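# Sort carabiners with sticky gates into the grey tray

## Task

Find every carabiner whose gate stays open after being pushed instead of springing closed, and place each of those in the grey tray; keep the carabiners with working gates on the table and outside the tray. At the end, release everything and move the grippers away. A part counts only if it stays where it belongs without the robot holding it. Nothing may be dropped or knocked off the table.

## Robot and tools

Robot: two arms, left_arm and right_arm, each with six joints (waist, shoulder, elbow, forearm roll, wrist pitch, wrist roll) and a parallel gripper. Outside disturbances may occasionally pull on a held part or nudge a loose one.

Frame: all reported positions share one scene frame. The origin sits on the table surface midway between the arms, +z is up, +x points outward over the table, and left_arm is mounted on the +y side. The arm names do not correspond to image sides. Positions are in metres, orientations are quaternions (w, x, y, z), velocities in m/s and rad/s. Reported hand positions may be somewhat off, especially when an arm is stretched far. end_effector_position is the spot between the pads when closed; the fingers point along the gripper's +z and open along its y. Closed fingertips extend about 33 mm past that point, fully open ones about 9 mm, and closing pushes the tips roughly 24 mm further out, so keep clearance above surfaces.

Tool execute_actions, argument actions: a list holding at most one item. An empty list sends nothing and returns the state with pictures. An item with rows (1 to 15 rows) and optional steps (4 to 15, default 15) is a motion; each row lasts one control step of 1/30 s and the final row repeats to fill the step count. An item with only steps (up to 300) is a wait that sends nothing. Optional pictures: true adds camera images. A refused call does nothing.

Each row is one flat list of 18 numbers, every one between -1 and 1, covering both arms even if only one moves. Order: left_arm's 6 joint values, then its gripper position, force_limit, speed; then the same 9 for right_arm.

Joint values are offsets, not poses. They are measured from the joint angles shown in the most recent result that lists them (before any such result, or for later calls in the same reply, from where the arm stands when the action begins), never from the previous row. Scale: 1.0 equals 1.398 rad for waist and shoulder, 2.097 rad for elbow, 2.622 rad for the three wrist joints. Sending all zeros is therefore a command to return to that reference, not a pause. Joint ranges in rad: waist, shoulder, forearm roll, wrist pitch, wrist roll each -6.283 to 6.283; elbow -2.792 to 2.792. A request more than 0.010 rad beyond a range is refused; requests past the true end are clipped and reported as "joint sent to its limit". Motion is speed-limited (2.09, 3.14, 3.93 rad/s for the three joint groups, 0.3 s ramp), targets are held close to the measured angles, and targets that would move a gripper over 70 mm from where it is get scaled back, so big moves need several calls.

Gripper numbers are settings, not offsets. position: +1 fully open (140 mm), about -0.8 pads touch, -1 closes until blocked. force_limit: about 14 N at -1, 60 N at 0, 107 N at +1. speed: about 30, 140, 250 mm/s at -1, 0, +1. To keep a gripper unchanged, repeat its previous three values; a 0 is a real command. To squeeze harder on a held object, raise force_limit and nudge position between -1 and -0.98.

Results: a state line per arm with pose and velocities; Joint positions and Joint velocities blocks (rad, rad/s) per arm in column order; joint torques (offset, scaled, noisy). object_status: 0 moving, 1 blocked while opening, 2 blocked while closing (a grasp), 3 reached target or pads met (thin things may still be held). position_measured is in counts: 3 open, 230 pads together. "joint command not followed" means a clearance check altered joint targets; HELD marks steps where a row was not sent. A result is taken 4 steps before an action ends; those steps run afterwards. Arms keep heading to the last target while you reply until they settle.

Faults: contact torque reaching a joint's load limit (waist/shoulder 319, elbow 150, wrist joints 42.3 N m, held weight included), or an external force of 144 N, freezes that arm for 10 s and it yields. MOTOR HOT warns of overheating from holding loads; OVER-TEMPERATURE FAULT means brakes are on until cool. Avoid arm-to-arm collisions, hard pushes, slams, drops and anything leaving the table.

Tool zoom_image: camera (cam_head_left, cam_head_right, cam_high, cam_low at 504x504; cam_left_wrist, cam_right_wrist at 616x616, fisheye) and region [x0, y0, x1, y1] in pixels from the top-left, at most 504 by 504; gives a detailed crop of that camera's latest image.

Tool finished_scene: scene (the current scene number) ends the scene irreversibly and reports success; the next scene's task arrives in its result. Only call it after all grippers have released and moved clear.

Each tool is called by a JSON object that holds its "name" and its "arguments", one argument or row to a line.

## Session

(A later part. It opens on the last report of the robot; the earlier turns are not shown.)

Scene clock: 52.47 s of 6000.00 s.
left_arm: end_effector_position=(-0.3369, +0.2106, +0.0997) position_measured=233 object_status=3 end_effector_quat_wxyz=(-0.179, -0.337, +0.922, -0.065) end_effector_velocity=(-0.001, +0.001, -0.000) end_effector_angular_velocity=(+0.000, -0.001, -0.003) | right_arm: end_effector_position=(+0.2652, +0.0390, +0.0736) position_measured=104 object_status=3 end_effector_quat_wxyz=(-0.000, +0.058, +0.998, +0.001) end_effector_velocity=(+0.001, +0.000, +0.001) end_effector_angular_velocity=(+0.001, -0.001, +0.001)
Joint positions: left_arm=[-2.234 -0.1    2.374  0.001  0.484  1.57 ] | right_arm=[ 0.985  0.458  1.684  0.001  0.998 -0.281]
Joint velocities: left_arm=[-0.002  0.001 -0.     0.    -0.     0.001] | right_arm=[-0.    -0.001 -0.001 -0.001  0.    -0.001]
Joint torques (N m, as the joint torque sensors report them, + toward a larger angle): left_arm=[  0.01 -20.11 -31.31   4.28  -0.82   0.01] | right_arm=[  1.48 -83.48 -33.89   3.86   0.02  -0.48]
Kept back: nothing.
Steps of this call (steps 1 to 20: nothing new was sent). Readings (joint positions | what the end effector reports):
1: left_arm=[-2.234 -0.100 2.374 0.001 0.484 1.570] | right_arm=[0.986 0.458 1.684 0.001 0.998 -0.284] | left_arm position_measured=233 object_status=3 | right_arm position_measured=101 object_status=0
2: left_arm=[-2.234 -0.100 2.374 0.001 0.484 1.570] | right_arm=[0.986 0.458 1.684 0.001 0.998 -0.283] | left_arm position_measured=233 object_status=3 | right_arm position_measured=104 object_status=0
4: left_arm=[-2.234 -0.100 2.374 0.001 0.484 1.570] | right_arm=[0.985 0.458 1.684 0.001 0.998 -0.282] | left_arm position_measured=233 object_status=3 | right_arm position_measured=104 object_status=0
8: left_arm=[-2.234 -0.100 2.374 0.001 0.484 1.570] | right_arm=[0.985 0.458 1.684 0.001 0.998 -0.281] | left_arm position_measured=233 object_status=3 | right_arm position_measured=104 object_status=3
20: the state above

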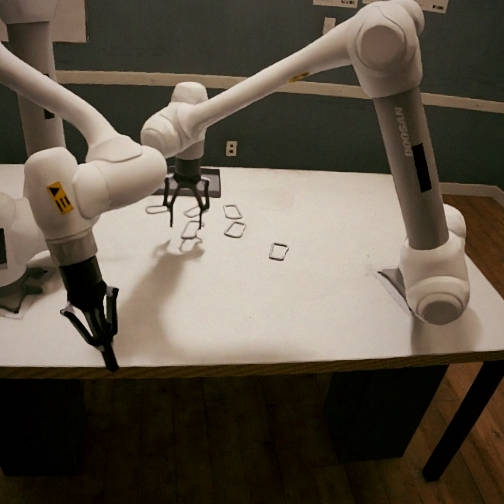

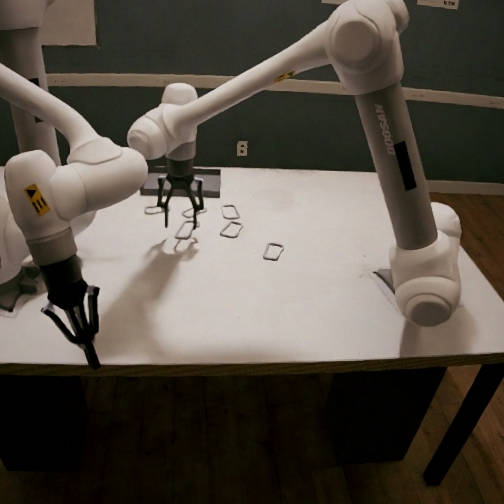

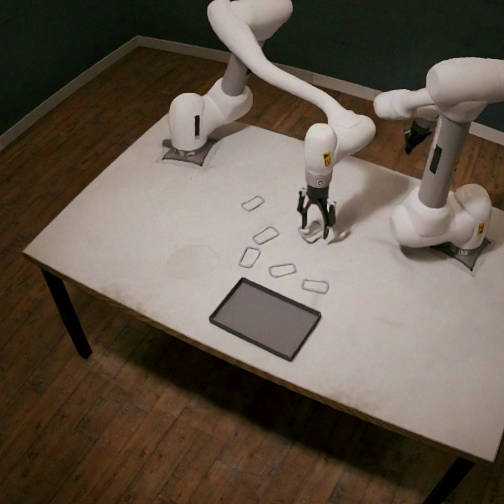

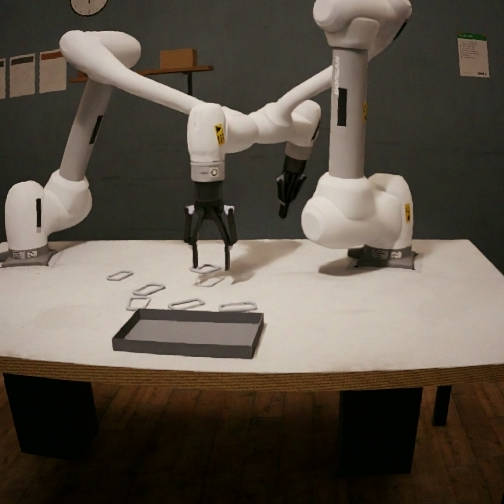

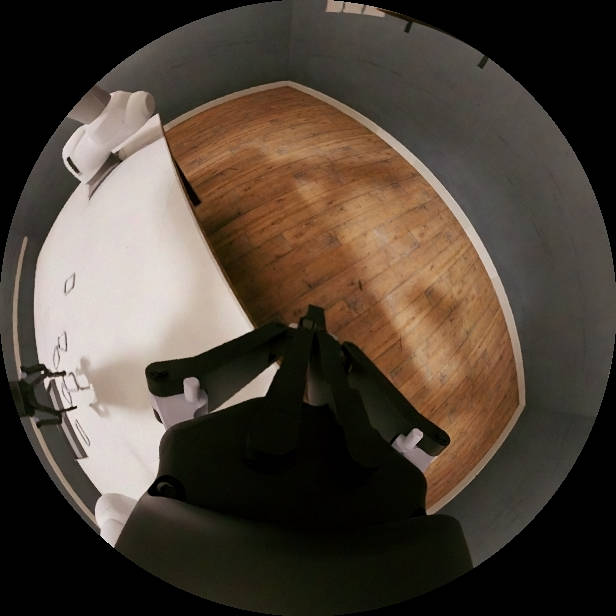

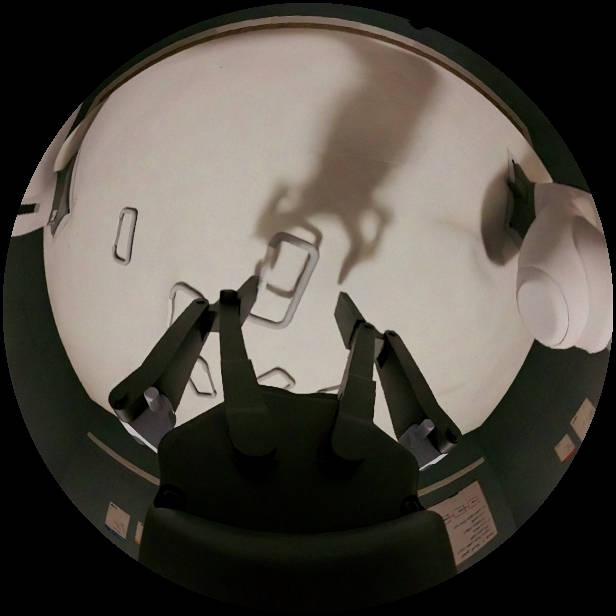

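{"name": "execute_actions", "arguments": {
  "actions": [
    {"rows":[[0,0,0,0,0,0,-1,0,0,0.069,-0.059,0.065,0,-0.020,0.531,0.2,0,-0.5]],"steps":15}
  ]
}}

{"name": "execute_actions", "arguments": {
  "actions": [
    {"steps":15}
  ]
}}

{"name": "execute_actions", "arguments": {
  "actions": [
    {"rows":[[0.793,-0.054,0.075,0,-0.085,0,-1,0,0,0,0,0,0,0,0,0.2,0,-0.5]],"steps":15}
  ]
}}

{"name": "execute_actions", "arguments": {
  "actions": [
    {"steps":15}
  ],
  "pictures": true
}}

Scene clock: 53.03 s of 6000.00 s.
left_arm: end_effector_position=(-0.3369, +0.2106, +0.0997) position_measured=233 object_status=3 end_effector_quat_wxyz=(-0.179, -0.337, +0.922, -0.065) end_effector_velocity=(+0.000, +0.000, -0.001) end_effector_angular_velocity=(+0.001, -0.001, -0.000) | right_arm: end_effector_position=(+0.2644, +0.0384, +0.0733) position_measured=104 object_status=3 end_effector_quat_wxyz=(-0.000, +0.063, +0.998, +0.000) end_effector_velocity=(-0.010, -0.001, +0.002) end_effector_angular_velocity=(+0.005, -0.001, -0.070)
Joint positions: left_arm=[-2.234 -0.1    2.374  0.001  0.484  1.57 ] | right_arm=[ 0.986  0.458  1.686  0.001  0.998 -0.27 ]
Joint velocities: left_arm=[ 0.     0.002  0.     0.     0.    -0.   ] | right_arm=[ 0.012 -0.01   0.012  0.001 -0.007  0.081]
Joint torques (N m, as the joint torque sensors report them, + toward a larger angle): left_arm=[ -0.95 -19.95 -31.29   4.19  -0.75   0.13] | right_arm=[  1.35 -81.81 -34.46   3.81   0.19  -0.01]
Kept back: nothing.
A step of this action was HELD (marked below), so the last 4 steps of it were dropped. An arm can still carry out its HELD step.
Steps of this call (steps 1 to 6: nothing new was sent; steps 7 to 17: the first 11 steps of this action). Readings (joint positions | what the end effector reports):
7: left_arm=[-2.234 -0.100 2.374 0.001 0.484 1.570] | right_arm=[0.985 0.458 1.684 0.001 0.998 -0.281] | left_arm position_measured=233 object_status=3 | right_arm position_measured=104 object_status=3 HELD
8: left_arm=[-2.234 -0.100 2.374 0.001 0.484 1.570] | right_arm=[0.985 0.458 1.684 0.001 0.998 -0.281] | left_arm position_measured=233 object_status=3 | right_arm position_measured=104 object_status=3
10: left_arm=[-2.234 -0.100 2.374 0.001 0.484 1.570] | right_arm=[0.985 0.458 1.684 0.001 0.998 -0.280] | left_arm position_measured=233 object_status=3 | right_arm position_measured=104 object_status=3
14: left_arm=[-2.234 -0.100 2.374 0.001 0.484 1.570] | right_arm=[0.985 0.458 1.685 0.001 0.998 -0.277] | left_arm position_measured=233 object_status=3 | right_arm position_measured=104 object_status=3
17: the state above
joint command not followed: on one or more control steps a check withheld the commanded joint targets of the right arm, and it was not sent them on those steps.
cause: the commanded joint targets would bring a part of the robot too close to another arm (a part of this arm just beyond joint 4 (forearm roll) and a part of the other arm just beyond its joint 4 (forearm roll)); next, command targets that bring no part of the robot closer to that arm.

Scene clock: 53.53 s of 6000.00 s.
left_arm: end_effector_position=(-0.3369, +0.2106, +0.0997) position_measured=233 object_status=3 end_effector_quat_wxyz=(-0.179, -0.337, +0.922, -0.065) end_effector_velocity=(+0.000, -0.000, +0.000) end_effector_angular_velocity=(-0.000, -0.000, +0.000) | right_arm: end_effector_position=(+0.2556, +0.0354, +0.0732) position_measured=104 object_status=3 end_effector_quat_wxyz=(-0.000, +0.099, +0.995, +0.001) end_effector_velocity=(-0.019, -0.007, -0.000) end_effector_angular_velocity=(-0.000, +0.000, -0.154)
Joint positions: left_arm=[-2.234 -0.1    2.374  0.001  0.484  1.57 ] | right_arm=[ 0.995  0.45   1.698  0.001  0.993 -0.19 ]
Joint velocities: left_arm=[ 0.001  0.    -0.     0.     0.     0.001] | right_arm=[ 0.021 -0.018  0.029  0.    -0.011  0.175]
Joint torques (N m, as the joint torque sensors report them, + toward a larger angle): left_arm=[ -0.7  -20.75 -31.26   4.24  -0.74   0.05] | right_arm=[  2.77 -82.76 -33.18   3.71  -0.03  -0.19]
Kept back: nothing.
Steps of this call (steps 1 to 15: nothing new was sent). Readings (joint positions | what the end effector reports):
1: left_arm=[-2.234 -0.100 2.374 0.001 0.484 1.570] | right_arm=[0.986 0.457 1.686 0.001 0.997 -0.267] | left_arm position_measured=233 object_status=3 | right_arm position_measured=104 object_status=3
2: left_arm=[-2.234 -0.100 2.374 0.001 0.484 1.570] | right_arm=[0.987 0.457 1.687 0.001 0.997 -0.264] | left_arm position_measured=233 object_status=3 | right_arm position_measured=104 object_status=3
4: left_arm=[-2.234 -0.100 2.374 0.001 0.484 1.570] | right_arm=[0.988 0.456 1.688 0.001 0.996 -0.254] | left_arm position_measured=233 object_status=3 | right_arm position_measured=104 object_status=3
8: left_arm=[-2.234 -0.100 2.374 0.001 0.484 1.570] | right_arm=[0.991 0.454 1.692 0.001 0.995 -0.231] | left_arm position_measured=233 object_status=3 | right_arm position_measured=104 object_status=3
15: the state above

Scene clock: 53.90 s of 6000.00 s.
left_arm: end_effector_position=(-0.3130, +0.1935, +0.0967) position_measured=233 object_status=3 end_effector_quat_wxyz=(-0.185, -0.363, +0.910, -0.074) end_effector_velocity=(+0.001, +0.001, -0.001) end_effector_angular_velocity=(+0.004, -0.003, +0.001) | right_arm: end_effector_position=(+0.2554, +0.0354, +0.0734) position_measured=104 object_status=3 end_effector_quat_wxyz=(-0.000, +0.099, +0.995, +0.001) end_effector_velocity=(+0.001, -0.000, -0.002) end_effector_angular_velocity=(-0.002, +0.002, +0.000)
Joint positions: left_arm=[-2.175 -0.11   2.394  0.001  0.456  1.57 ] | right_arm=[ 0.996  0.449  1.699  0.001  0.993 -0.189]
Joint velocities: left_arm=[ 0.     0.002  0.    -0.001  0.003 -0.001] | right_arm=[-0.002  0.003 -0.001  0.001  0.    -0.003]
Joint torques (N m, as the joint torque sensors report them, + toward a larger angle): left_arm=[ -0.46 -19.45 -30.64   3.91  -0.43   0.05] | right_arm=[  2.31 -82.18 -32.24   3.86  -0.17  -0.5 ]
Kept back: nothing.
A step of this action was HELD (marked below), so the last 4 steps of it were dropped. An arm can still carry out its HELD step.
Steps of this call (steps 1 to 11: the first 11 steps of this action). Readings (joint positions | what the end effector reports):
1: left_arm=[-2.234 -0.100 2.374 0.001 0.484 1.570] | right_arm=[0.996 0.449 1.699 0.001 0.992 -0.184] | left_arm position_measured=233 object_status=3 | right_arm position_measured=104 object_status=3
2: left_arm=[-2.230 -0.100 2.375 0.001 0.484 1.570] | right_arm=[0.996 0.449 1.700 0.001 0.992 -0.180] | left_arm position_measured=233 object_status=3 | right_arm position_measured=104 object_status=3
4: left_arm=[-2.200 -0.105 2.385 0.001 0.469 1.570] | right_arm=[0.996 0.449 1.700 0.001 0.992 -0.182] | left_arm position_measured=233 object_status=3 | right_arm position_measured=104 object_status=3
6: left_arm=[-2.169 -0.111 2.396 0.001 0.455 1.570] | right_arm=[0.996 0.449 1.699 0.001 0.992 -0.187] | left_arm position_measured=233 object_status=3 | right_arm position_measured=104 object_status=3 HELD
7: left_arm=[-2.173 -0.110 2.394 0.001 0.455 1.570] | right_arm=[0.996 0.449 1.699 0.001 0.992 -0.188] | left_arm position_measured=233 object_status=3 | right_arm position_measured=104 object_status=3 HELD
8: left_arm=[-2.174 -0.110 2.394 0.001 0.455 1.570] | right_arm=[0.996 0.449 1.699 0.001 0.992 -0.188] | left_arm position_measured=233 object_status=3 | right_arm position_measured=104 object_status=3 HELD
9: left_arm=[-2.175 -0.110 2.394 0.001 0.455 1.570] | right_arm=[0.996 0.449 1.699 0.001 0.992 -0.189] | left_arm position_measured=233 object_status=3 | right_arm position_measured=104 object_status=3 HELD
10: left_arm=[-2.175 -0.110 2.394 0.001 0.456 1.570] | right_arm=[0.996 0.449 1.699 0.001 0.992 -0.189] | left_arm position_measured=233 object_status=3 | right_arm position_measured=104 object_status=3 HELD
11: the state above HELD
joint command not followed: on one or more control steps a check withheld the commanded joint targets of the left arm, and it was not sent them on those steps. On the call's last step the targets were still withheld.
cause: the commanded joint targets would bring a part of the robot too close to another arm (a part of this arm just beyond joint 4 (forearm roll) and a part of the other arm just beyond its joint 4 (forearm roll)); next, command targets that bring no part of the robot closer to that arm.

Scene clock: 54.40 s of 6000.00 s.
left_arm: end_effector_position=(-0.3127, +0.1934, +0.0966) position_measured=233 object_status=3 end_effector_quat_wxyz=(-0.185, -0.363, +0.910, -0.074) end_effector_velocity=(-0.000, +0.000, -0.000) end_effector_angular_velocity=(+0.001, +0.000, +0.001) | right_arm: end_effector_position=(+0.2556, +0.0354, +0.0732) position_measured=104 object_status=3 end_effector_quat_wxyz=(-0.000, +0.099, +0.995, +0.001) end_effector_velocity=(-0.000, -0.000, -0.001) end_effector_angular_velocity=(-0.002, +0.001, -0.001)
Joint positions: left_arm=[-2.174 -0.11   2.394  0.001  0.456  1.57 ] | right_arm=[ 0.995  0.45   1.698  0.001  0.993 -0.19 ]
Joint velocities: left_arm=[ 0.     0.    -0.    -0.001  0.    -0.001] | right_arm=[-0.     0.001  0.     0.     0.     0.   ]
Joint torques (N m, as the joint torque sensors report them, + toward a larger angle): left_arm=[ -0.7  -18.4  -30.76   4.32  -0.84   0.05] | right_arm=[  3.46 -82.24 -33.35   3.74  -0.07  -0.36]
Kept back: nothing.
Steps of this call (steps 1 to 15: nothing new was sent). Readings (joint positions | what the end effector reports):
1: left_arm=[-2.175 -0.110 2.394 0.001 0.456 1.570] | right_arm=[0.996 0.450 1.699 0.001 0.993 -0.189] | left_arm position_measured=233 object_status=3 | right_arm position_measured=104 object_status=3
2: left_arm=[-2.175 -0.110 2.394 0.001 0.456 1.570] | right_arm=[0.995 0.450 1.699 0.001 0.993 -0.189] | left_arm position_measured=233 object_status=3 | right_arm position_measured=104 object_status=3
4: left_arm=[-2.175 -0.110 2.394 0.001 0.456 1.570] | right_arm=[0.995 0.450 1.699 0.001 0.993 -0.189] | left_arm position_measured=233 object_status=3 | right_arm position_measured=104 object_status=3
8: left_arm=[-2.174 -0.110 2.394 0.001 0.456 1.570] | right_arm=[0.995 0.450 1.698 0.001 0.993 -0.190] | left_arm position_measured=233 object_status=3 | right_arm position_measured=104 object_status=3
15: the state above

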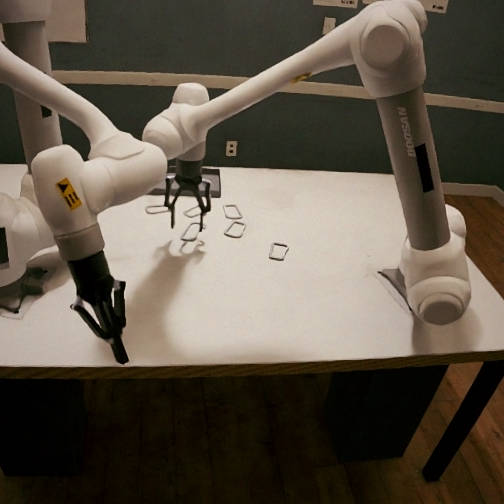

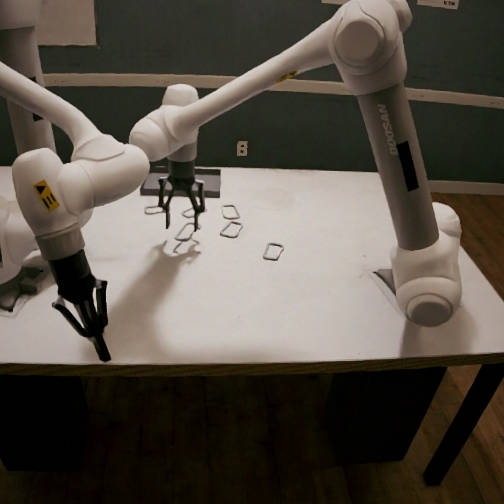

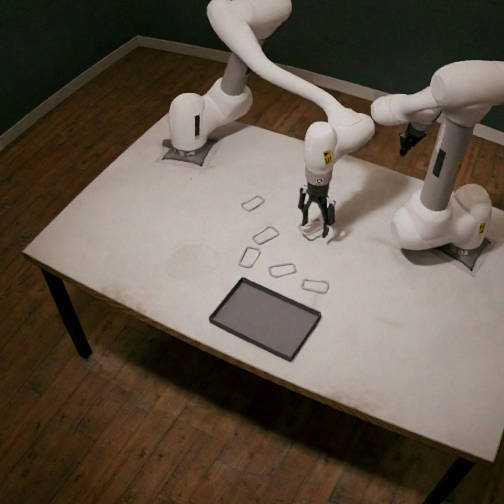

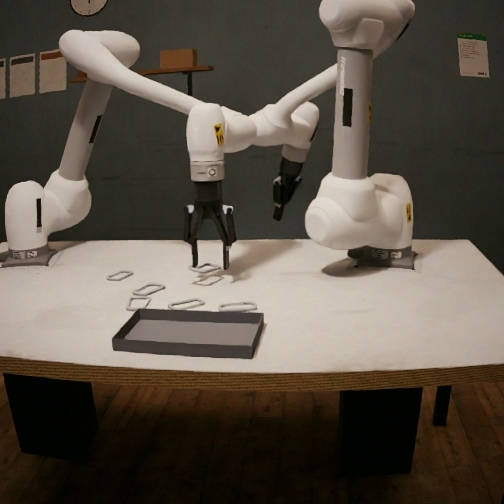

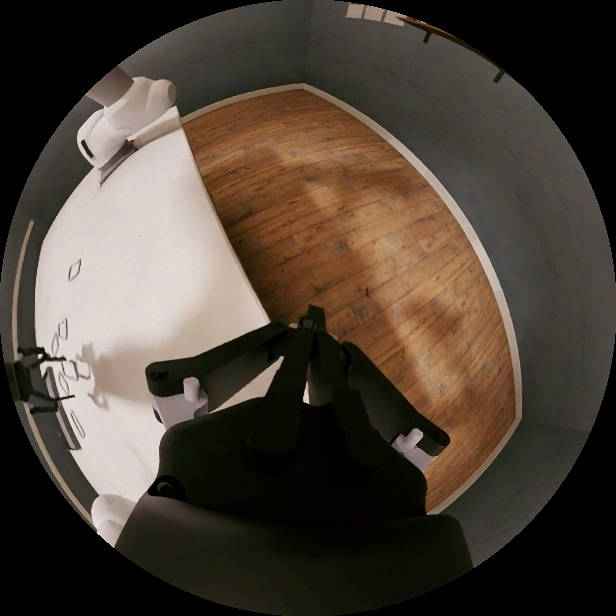

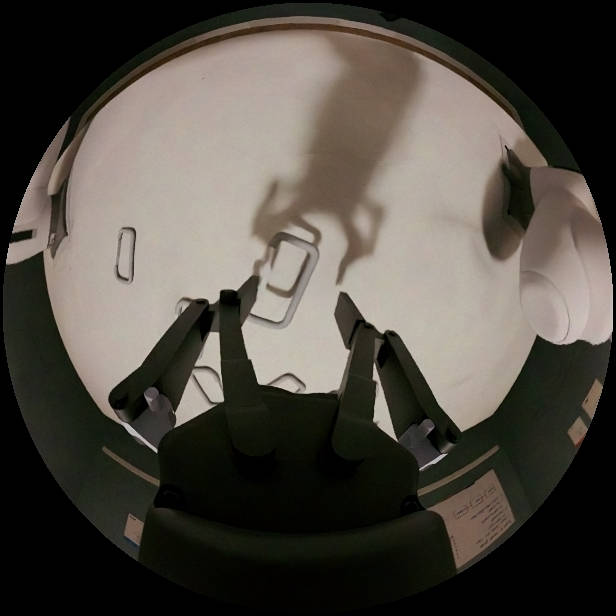

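{"name": "execute_actions", "arguments": {
  "actions": [
    {"rows":[[-0.16,0.034,-0.047,0,0.053,0,-1,0,0,0,0,0,0,0,0,0.2,0,-0.5],[-0.16,0.034,-0.047,0,0.053,0,-1,0,0,0,0,0,0,0,0,0.2,0,-0.5],[-0.16,0.034,-0.047,0,0.053,0,-1,0,0,0,0,0,0,0,0,0.2,0,-0.5],[-0.16,0.034,-0.047,0,0.053,0,-1,0,0,0,0,0,0,0,0,0.2,0,-0.5],[-0.16,0.034,-0.047,0,0.053,0,-1,0,0,0,0,0,0,0,0,0.2,0,-0.5],[-0.16,0.034,-0.047,0,0.053,0,-1,0,0,0.025,-0.1495,0.1466,0,-0.037,0.477,0.2,0,-0.5]],"steps":15}
  ]
}}

{"name": "execute_actions", "arguments": {
  "actions": [
    {"steps":15}
  ]
}}

Scene clock: 55.03 s of 6000.00 s.
left_arm: end_effector_position=(-0.3196, +0.1977, +0.0976) position_measured=233 object_status=3 end_effector_quat_wxyz=(-0.183, -0.356, +0.914, -0.071) end_effector_velocity=(-0.052, +0.033, +0.008) end_effector_angular_velocity=(+0.030, -0.034, -0.123) | right_arm: end_effector_position=(+0.2391, +0.0073, +0.0733) position_measured=104 object_status=3 end_effector_quat_wxyz=(-0.000, +0.183, +0.983, -0.000) end_effector_velocity=(-0.190, -0.313, +0.016) end_effector_angular_velocity=(-0.009, +0.001, -2.001)
Joint positions: left_arm=[-2.19  -0.106  2.387  0.001  0.466  1.57 ] | right_arm=[ 1.002  0.407  1.764  0.001  0.971 -0.013]
Joint velocities: left_arm=[-0.122  0.024 -0.053  0.001  0.075  0.001] | right_arm=[ 0.085 -0.498  0.728  0.001 -0.223  2.086]
Joint torques (N m, as the joint torque sensors report them, + toward a larger angle): left_arm=[  0.85 -17.35 -30.88   4.17  -0.72  -0.01] | right_arm=[ 11.02 -93.2  -28.01   3.62   0.64  -0.29]
Steps of this call (steps 1 to 8: nothing new was sent; steps 9 to 19: the first 11 steps of this action). Readings (joint positions | what the end effector reports):
9: left_arm=[-2.174 -0.110 2.394 0.001 0.456 1.570] | right_arm=[0.995 0.450 1.698 0.001 0.993 -0.190] | left_arm position_measured=233 object_status=3 | right_arm position_measured=104 object_status=3
10: left_arm=[-2.174 -0.110 2.394 0.001 0.456 1.570] | right_arm=[0.995 0.450 1.698 0.001 0.993 -0.190] | left_arm position_measured=233 object_status=3 | right_arm position_measured=104 object_status=3
12: left_arm=[-2.175 -0.109 2.394 0.001 0.457 1.570] | right_arm=[0.995 0.450 1.698 0.001 0.993 -0.190] | left_arm position_measured=233 object_status=3 | right_arm position_measured=104 object_status=3
16: left_arm=[-2.181 -0.108 2.391 0.001 0.460 1.570] | right_arm=[0.996 0.444 1.710 0.001 0.989 -0.162] | left_arm position_measured=233 object_status=3 | right_arm position_measured=104 object_status=3
19: the state above

Scene clock: 55.53 s of 6000.00 s.
left_arm: end_effector_position=(-0.3622, +0.2287, +0.1041) position_measured=233 object_status=3 end_effector_quat_wxyz=(-0.167, -0.309, +0.935, -0.055) end_effector_velocity=(-0.088, +0.073, +0.014) end_effector_angular_velocity=(+0.052, -0.072, -0.226) | right_arm: end_effector_position=(+0.1785, -0.1003, +0.0726) position_measured=104 object_status=3 end_effector_quat_wxyz=(-0.000, +0.645, +0.764, -0.000) end_effector_velocity=(-0.019, -0.037, -0.002) end_effector_angular_velocity=(+0.001, -0.001, -0.404)
Joint positions: left_arm=[-2.295 -0.084  2.341  0.001  0.531  1.57 ] | right_arm=[1.03  0.242 2.004 0.001 0.896 1.048]
Joint velocities: left_arm=[-0.224  0.048 -0.098  0.001  0.138  0.001] | right_arm=[ 0.009 -0.056  0.08  -0.    -0.025  0.414]
Joint torques (N m, as the joint torque sensors report them, + toward a larger angle): left_arm=[ -2.69 -19.62 -31.98   4.27  -0.41   0.04] | right_arm=[  0.02 -49.66 -35.71   3.72  -0.5   -0.7 ]
Kept back: nothing.
Steps of this call (steps 1 to 4: the last 4 steps of your previous action; steps 5 to 15: the robot went on to your last target). Readings (joint positions | what the end effector reports):
1: left_arm=[-2.195 -0.105 2.385 0.001 0.469 1.570] | right_arm=[1.005 0.390 1.789 0.001 0.964 0.061] | left_arm position_measured=233 object_status=3 | right_arm position_measured=104 object_status=3
2: left_arm=[-2.200 -0.104 2.383 0.001 0.472 1.570] | right_arm=[1.007 0.374 1.811 0.001 0.957 0.136] | left_arm position_measured=233 object_status=3 | right_arm position_measured=104 object_status=3
4: left_arm=[-2.213 -0.101 2.377 0.001 0.480 1.570] | right_arm=[1.012 0.346 1.853 0.001 0.944 0.293] | left_arm position_measured=233 object_status=3 | right_arm position_measured=104 object_status=3
8: left_arm=[-2.242 -0.095 2.365 0.001 0.498 1.570] | right_arm=[1.021 0.295 1.927 0.001 0.920 0.655] | left_arm position_measured=233 object_status=3 | right_arm position_measured=104 object_status=3
15: the state above

{"name": "execute_actions", "arguments": {
  "actions": [
    {"rows":[[0.806,0.057,0.021,0,-0.112,0,-1,0,0,0,0,0,0,0,0.004,0.2,0,-0.5]],"steps":15}
  ]
}}

{"name": "execute_actions", "arguments": {
  "actions": [
    {"steps":20}
  ],
  "pictures": true
}}

Scene clock: 56.03 s of 6000.00 s.
left_arm: end_effector_position=(-0.3701, +0.2210, +0.1034) position_measured=233 object_status=3 end_effector_quat_wxyz=(-0.168, -0.311, +0.934, -0.056) end_effector_velocity=(+0.053, -0.099, -0.015) end_effector_angular_velocity=(-0.051, +0.068, +0.219) | right_arm: end_effector_position=(+0.1783, -0.1003, +0.0726) position_measured=104 object_status=3 end_effector_quat_wxyz=(-0.000, +0.649, +0.761, -0.000) end_effector_velocity=(+0.000, -0.000, -0.001) end_effector_angular_velocity=(-0.002, +0.000, +0.002)
Joint positions: left_arm=[-2.291 -0.065  2.326  0.001  0.525  1.57 ] | right_arm=[1.03  0.242 2.004 0.001 0.896 1.059]
Joint velocities: left_arm=[ 0.218  0.031  0.03   0.001 -0.146 -0.002] | right_arm=[-0.     0.002 -0.    -0.001  0.    -0.002]
Joint torques (N m, as the joint torque sensors report them, + toward a larger angle): left_arm=[  0.19 -26.11 -31.08   4.24  -0.57   0.07] | right_arm=[  2.76 -55.77 -31.41   3.26  -0.38  -0.42]
Steps of this call (steps 1 to 4: the robot went on to your last target; steps 5 to 15: the first 11 steps of this action). Readings (joint positions | what the end effector reports):
5: left_arm=[-2.332 -0.076 2.325 0.001 0.554 1.570] | right_arm=[1.030 0.241 2.006 0.001 0.896 1.060] | left_arm position_measured=233 object_status=3 | right_arm position_measured=104 object_status=3
6: left_arm=[-2.338 -0.074 2.322 0.001 0.557 1.570] | right_arm=[1.030 0.241 2.006 0.001 0.896 1.060] | left_arm position_measured=233 object_status=3 | right_arm position_measured=104 object_status=3
8: left_arm=[-2.336 -0.072 2.320 0.001 0.557 1.570] | right_arm=[1.030 0.241 2.004 0.001 0.896 1.060] | left_arm position_measured=233 object_status=3 | right_arm position_measured=104 object_status=3
12: left_arm=[-2.313 -0.068 2.323 0.001 0.540 1.570] | right_arm=[1.030 0.242 2.004 0.001 0.896 1.059] | left_arm position_measured=233 object_status=3 | right_arm position_measured=104 object_status=3
15: the state above

Scene clock: 56.70 s of 6000.00 s.
left_arm: end_effector_position=(-0.3255, +0.1573, +0.0952) position_measured=233 object_status=3 end_effector_quat_wxyz=(-0.185, -0.378, +0.904, -0.078) end_effector_velocity=(+0.077, -0.088, -0.010) end_effector_angular_velocity=(-0.044, +0.043, +0.224) | right_arm: end_effector_position=(+0.1784, -0.1003, +0.0726) position_measured=104 object_status=3 end_effector_quat_wxyz=(-0.000, +0.649, +0.761, -0.000) end_effector_velocity=(-0.000, -0.000, -0.000) end_effector_angular_velocity=(-0.000, +0.000, -0.000)
Joint positions: left_arm=[-2.141 -0.047  2.344  0.001  0.44   1.57 ] | right_arm=[1.03  0.242 2.004 0.001 0.896 1.059]
Joint velocities: left_arm=[ 0.225  0.022  0.022  0.    -0.105  0.   ] | right_arm=[-0.     0.001 -0.     0.     0.     0.   ]
Joint torques (N m, as the joint torque sensors report them, + toward a larger angle): left_arm=[ -1.21 -25.29 -30.98   4.1   -0.86   0.05] | right_arm=[  3.92 -57.93 -31.36   3.59   0.11  -0.38]
Kept back: nothing.
Steps of this call (steps 1 to 4: the last 4 steps of your previous action; steps 5 to 20: the robot went on to your last target). Readings (joint positions | what the end effector reports):
1: left_arm=[-2.284 -0.064 2.327 0.001 0.520 1.570] | right_arm=[1.030 0.242 2.004 0.001 0.896 1.059] | left_arm position_measured=233 object_status=3 | right_arm position_measured=104 object_status=3
2: left_arm=[-2.276 -0.063 2.328 0.001 0.515 1.570] | right_arm=[1.030 0.242 2.004 0.001 0.896 1.059] | left_arm position_measured=233 object_status=3 | right_arm position_measured=104 object_status=3
4: left_arm=[-2.261 -0.061 2.330 0.001 0.506 1.570] | right_arm=[1.030 0.242 2.004 0.001 0.896 1.059] | left_arm position_measured=233 object_status=3 | right_arm position_measured=104 object_status=3
8: left_arm=[-2.231 -0.057 2.334 0.001 0.488 1.570] | right_arm=[1.030 0.242 2.004 0.001 0.896 1.059] | left_arm position_measured=233 object_status=3 | right_arm position_measured=104 object_status=3
20: the state above

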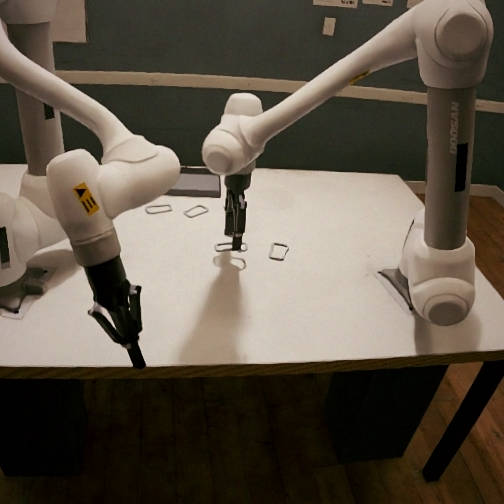

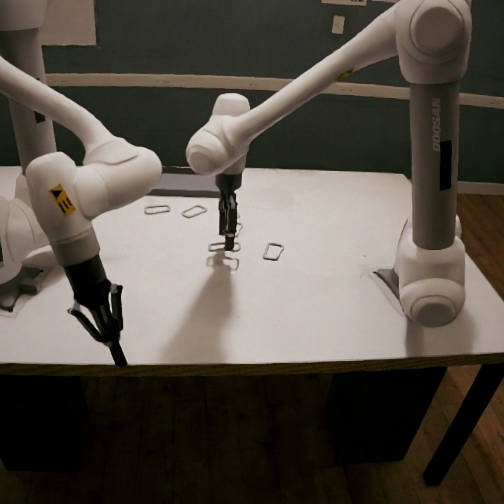

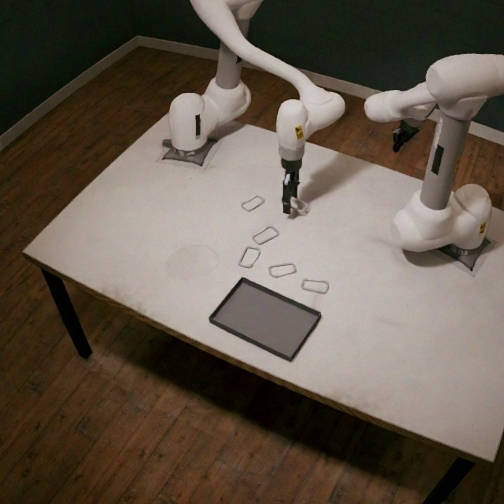

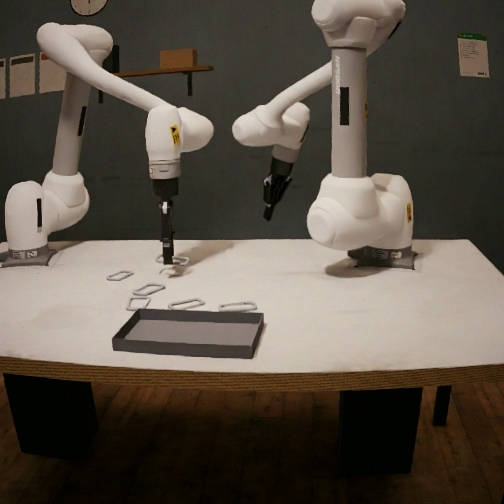

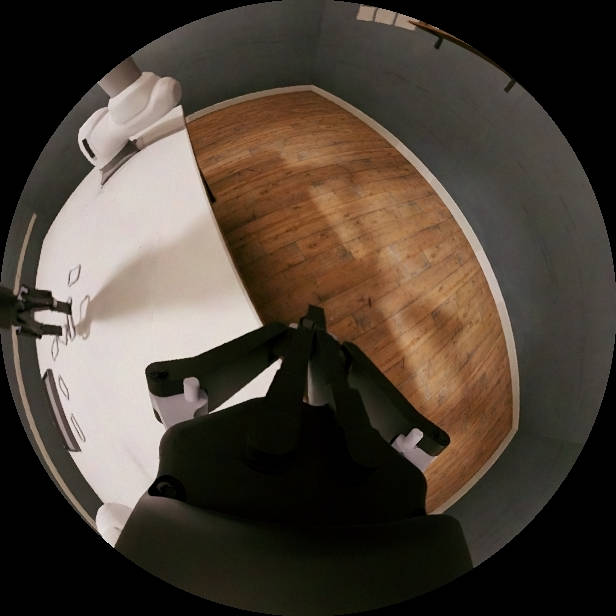

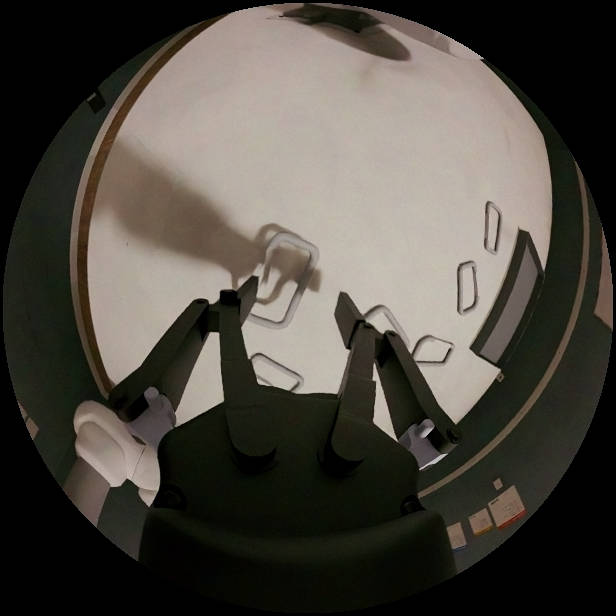

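{"name": "execute_actions", "arguments": {
  "actions": [
    {"rows":[[0.696,0.031,0.0195,0,-0.0775,0,-1,0,0,0,0,0,0,0,0,0.2,0,-0.5]],"steps":15}
  ]
}}

{"name": "execute_actions", "arguments": {
  "actions": [
    {"steps":30}
  ]
}}

Scene clock: 57.20 s of 6000.00 s.
left_arm: end_effector_position=(-0.2832, +0.1157, +0.0910) position_measured=233 object_status=3 end_effector_quat_wxyz=(-0.193, -0.427, +0.878, -0.094) end_effector_velocity=(+0.090, -0.076, -0.007) end_effector_angular_velocity=(-0.037, +0.030, +0.225) | right_arm: end_effector_position=(+0.1784, -0.1003, +0.0726) position_measured=104 object_status=3 end_effector_quat_wxyz=(-0.000, +0.649, +0.761, -0.000) end_effector_velocity=(+0.000, -0.000, -0.000) end_effector_angular_velocity=(-0.000, -0.000, +0.000)
Joint positions: left_arm=[-2.027 -0.037  2.353  0.001  0.393  1.57 ] | right_arm=[1.03  0.242 2.004 0.001 0.896 1.059]
Joint velocities: left_arm=[ 0.224  0.017  0.016 -0.001 -0.081 -0.001] | right_arm=[-0.    -0.     0.    -0.001  0.     0.   ]
Joint torques (N m, as the joint torque sensors report them, + toward a larger angle): left_arm=[ -0.66 -26.85 -29.23   4.05  -0.68   0.09] | right_arm=[  2.88 -59.66 -30.96   3.47  -0.25  -0.44]
Steps of this call (steps 1 to 4: the robot went on to your last target; steps 5 to 15: the first 11 steps of this action). Readings (joint positions | what the end effector reports):
5: left_arm=[-2.103 -0.043 2.347 0.001 0.423 1.570] | right_arm=[1.030 0.242 2.004 0.001 0.896 1.059] | left_arm position_measured=233 object_status=3 | right_arm position_measured=104 object_status=3
6: left_arm=[-2.095 -0.043 2.348 0.001 0.420 1.570] | right_arm=[1.030 0.242 2.004 0.001 0.896 1.059] | left_arm position_measured=233 object_status=3 | right_arm position_measured=104 object_status=3
8: left_arm=[-2.080 -0.041 2.349 0.001 0.413 1.570] | right_arm=[1.030 0.242 2.004 0.001 0.896 1.059] | left_arm position_measured=233 object_status=3 | right_arm position_measured=104 object_status=3
12: left_arm=[-2.050 -0.039 2.351 0.001 0.401 1.570] | right_arm=[1.030 0.242 2.004 0.001 0.896 1.059] | left_arm position_measured=233 object_status=3 | right_arm position_measured=104 object_status=3
15: the state above

Scene clock: 58.20 s of 6000.00 s.
left_arm: end_effector_position=(-0.1816, +0.0513, +0.0860) position_measured=233 object_status=3 end_effector_quat_wxyz=(-0.196, -0.522, +0.821, -0.125) end_effector_velocity=(+0.110, -0.051, -0.003) end_effector_angular_velocity=(-0.026, +0.012, +0.225) | right_arm: end_effector_position=(+0.1784, -0.1003, +0.0726) position_measured=104 object_status=3 end_effector_quat_wxyz=(-0.000, +0.649, +0.761, -0.000) end_effector_velocity=(+0.000, -0.000, +0.001) end_effector_angular_velocity=(+0.001, -0.000, -0.000)
Joint positions: left_arm=[-1.801 -0.023  2.366  0.001  0.329  1.57 ] | right_arm=[1.03  0.242 2.004 0.001 0.896 1.059]
Joint velocities: left_arm=[ 0.227  0.01   0.01  -0.    -0.048  0.002] | right_arm=[-0.    -0.001  0.    -0.     0.    -0.   ]
Joint torques (N m, as the joint torque sensors report them, + toward a larger angle): left_arm=[ -1.35 -27.03 -29.43   3.99  -1.37  -0.13] | right_arm=[  4.44 -56.4  -31.46   3.39  -0.18  -0.45]
Kept back: nothing.
Steps of this call (steps 1 to 4: the last 4 steps of your previous action; steps 5 to 30: the robot went on to your last target). Readings (joint positions | what the end effector reports):
1: left_arm=[-2.020 -0.036 2.354 0.001 0.390 1.570] | right_arm=[1.030 0.242 2.004 0.001 0.896 1.059] | left_arm position_measured=233 object_status=3 | right_arm position_measured=104 object_status=3
2: left_arm=[-2.012 -0.036 2.354 0.001 0.388 1.570] | right_arm=[1.030 0.242 2.004 0.001 0.896 1.059] | left_arm position_measured=233 object_status=3 | right_arm position_measured=104 object_status=3
4: left_arm=[-1.997 -0.035 2.355 0.001 0.382 1.570] | right_arm=[1.030 0.242 2.004 0.001 0.896 1.059] | left_arm position_measured=233 object_status=3 | right_arm position_measured=104 object_status=3
8: left_arm=[-1.967 -0.033 2.357 0.001 0.372 1.570] | right_arm=[1.030 0.242 2.004 0.001 0.896 1.059] | left_arm position_measured=233 object_status=3 | right_arm position_measured=104 object_status=3
30: the state above

{"name": "execute_actions", "arguments": {
  "actions": [
    {"steps":90}
  ],
  "pictures": true
}}

Scene clock: 61.20 s of 6000.00 s.
left_arm: end_effector_position=(+0.1551, +0.0194, +0.0797) position_measured=233 object_status=3 end_effector_quat_wxyz=(+0.164, +0.746, -0.613, +0.200) end_effector_velocity=(+0.002, +0.001, -0.001) end_effector_angular_velocity=(+0.001, +0.001, +0.004) | right_arm: end_effector_position=(+0.1784, -0.1003, +0.0726) position_measured=104 object_status=3 end_effector_quat_wxyz=(-0.000, +0.649, +0.761, -0.000) end_effector_velocity=(-0.000, -0.000, +0.001) end_effector_angular_velocity=(+0.001, +0.000, -0.000)
Joint positions: left_arm=[-1.168 -0.004  2.384  0.001  0.237  1.57 ] | right_arm=[1.03  0.242 2.004 0.001 0.896 1.059]
Joint velocities: left_arm=[ 0.003  0.001  0.    -0.    -0.    -0.001] | right_arm=[-0.    -0.002  0.001  0.001 -0.    -0.001]
Joint torques (N m, as the joint torque sensors report them, + toward a larger angle): left_arm=[  4.29 -27.79 -28.3    3.88  -1.21   0.15] | right_arm=[  2.8  -58.65 -31.57   3.48  -0.15  -0.33]
Kept back: nothing.
Steps of this call (steps 1 to 90: the robot went on to your last target). Readings (joint positions | what the end effector reports):
1: left_arm=[-1.793 -0.023 2.366 0.001 0.327 1.570] | right_arm=[1.030 0.242 2.004 0.001 0.896 1.059] | left_arm position_measured=233 object_status=3 | right_arm position_measured=104 object_status=3
2: left_arm=[-1.786 -0.023 2.367 0.001 0.326 1.570] | right_arm=[1.030 0.242 2.004 0.001 0.896 1.059] | left_arm position_measured=233 object_status=3 | right_arm position_measured=104 object_status=3
4: left_arm=[-1.771 -0.022 2.367 0.001 0.323 1.570] | right_arm=[1.030 0.242 2.004 0.001 0.896 1.059] | left_arm position_measured=233 object_status=3 | right_arm position_measured=104 object_status=3
8: left_arm=[-1.740 -0.021 2.368 0.001 0.317 1.570] | right_arm=[1.030 0.242 2.004 0.001 0.896 1.059] | left_arm position_measured=233 object_status=3 | right_arm position_measured=104 object_status=3
90: the state above

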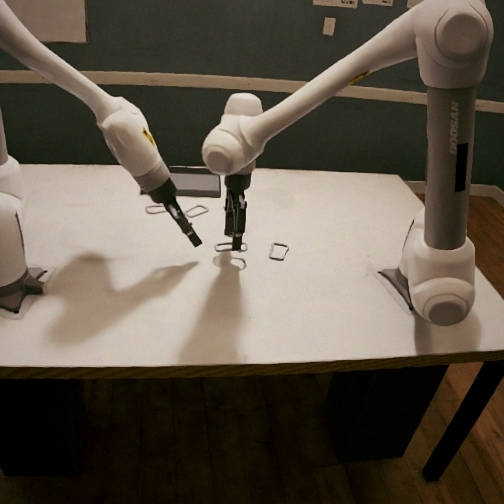

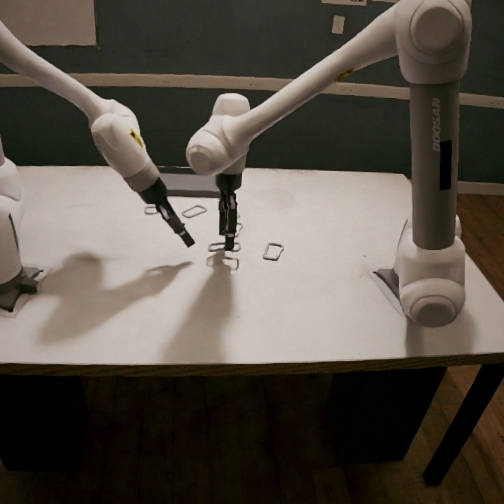

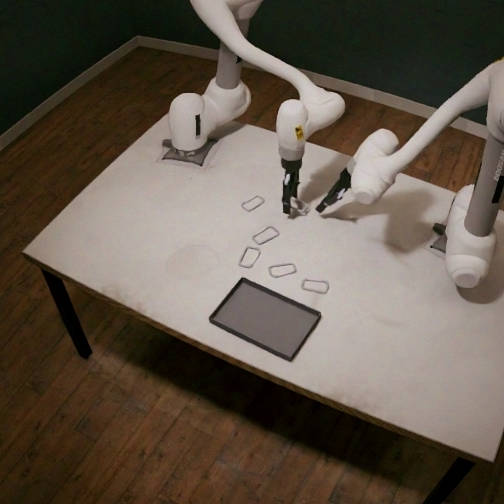

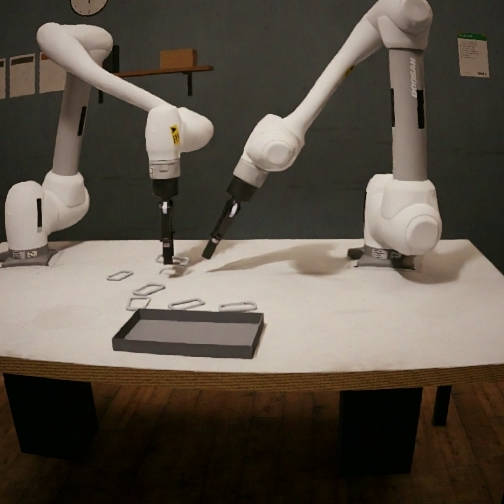

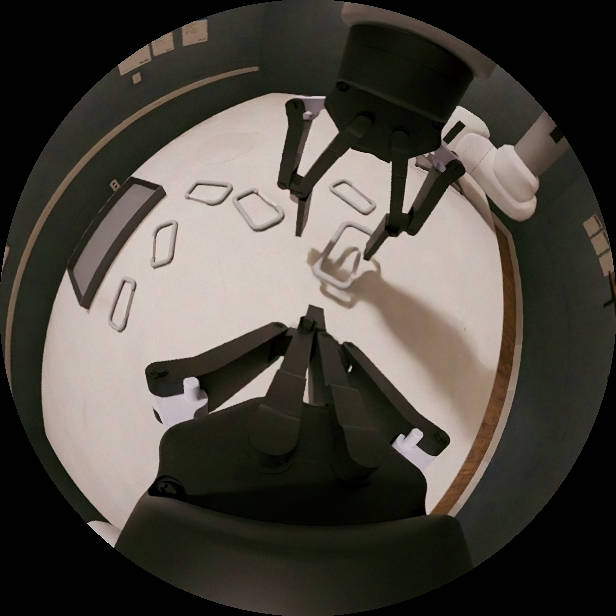

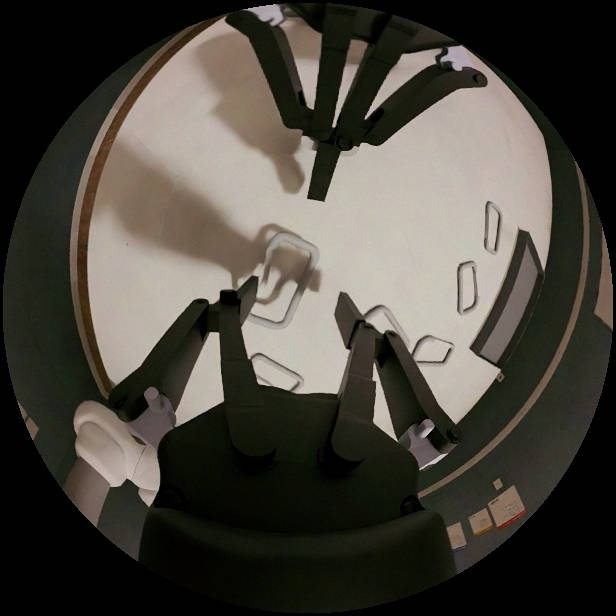

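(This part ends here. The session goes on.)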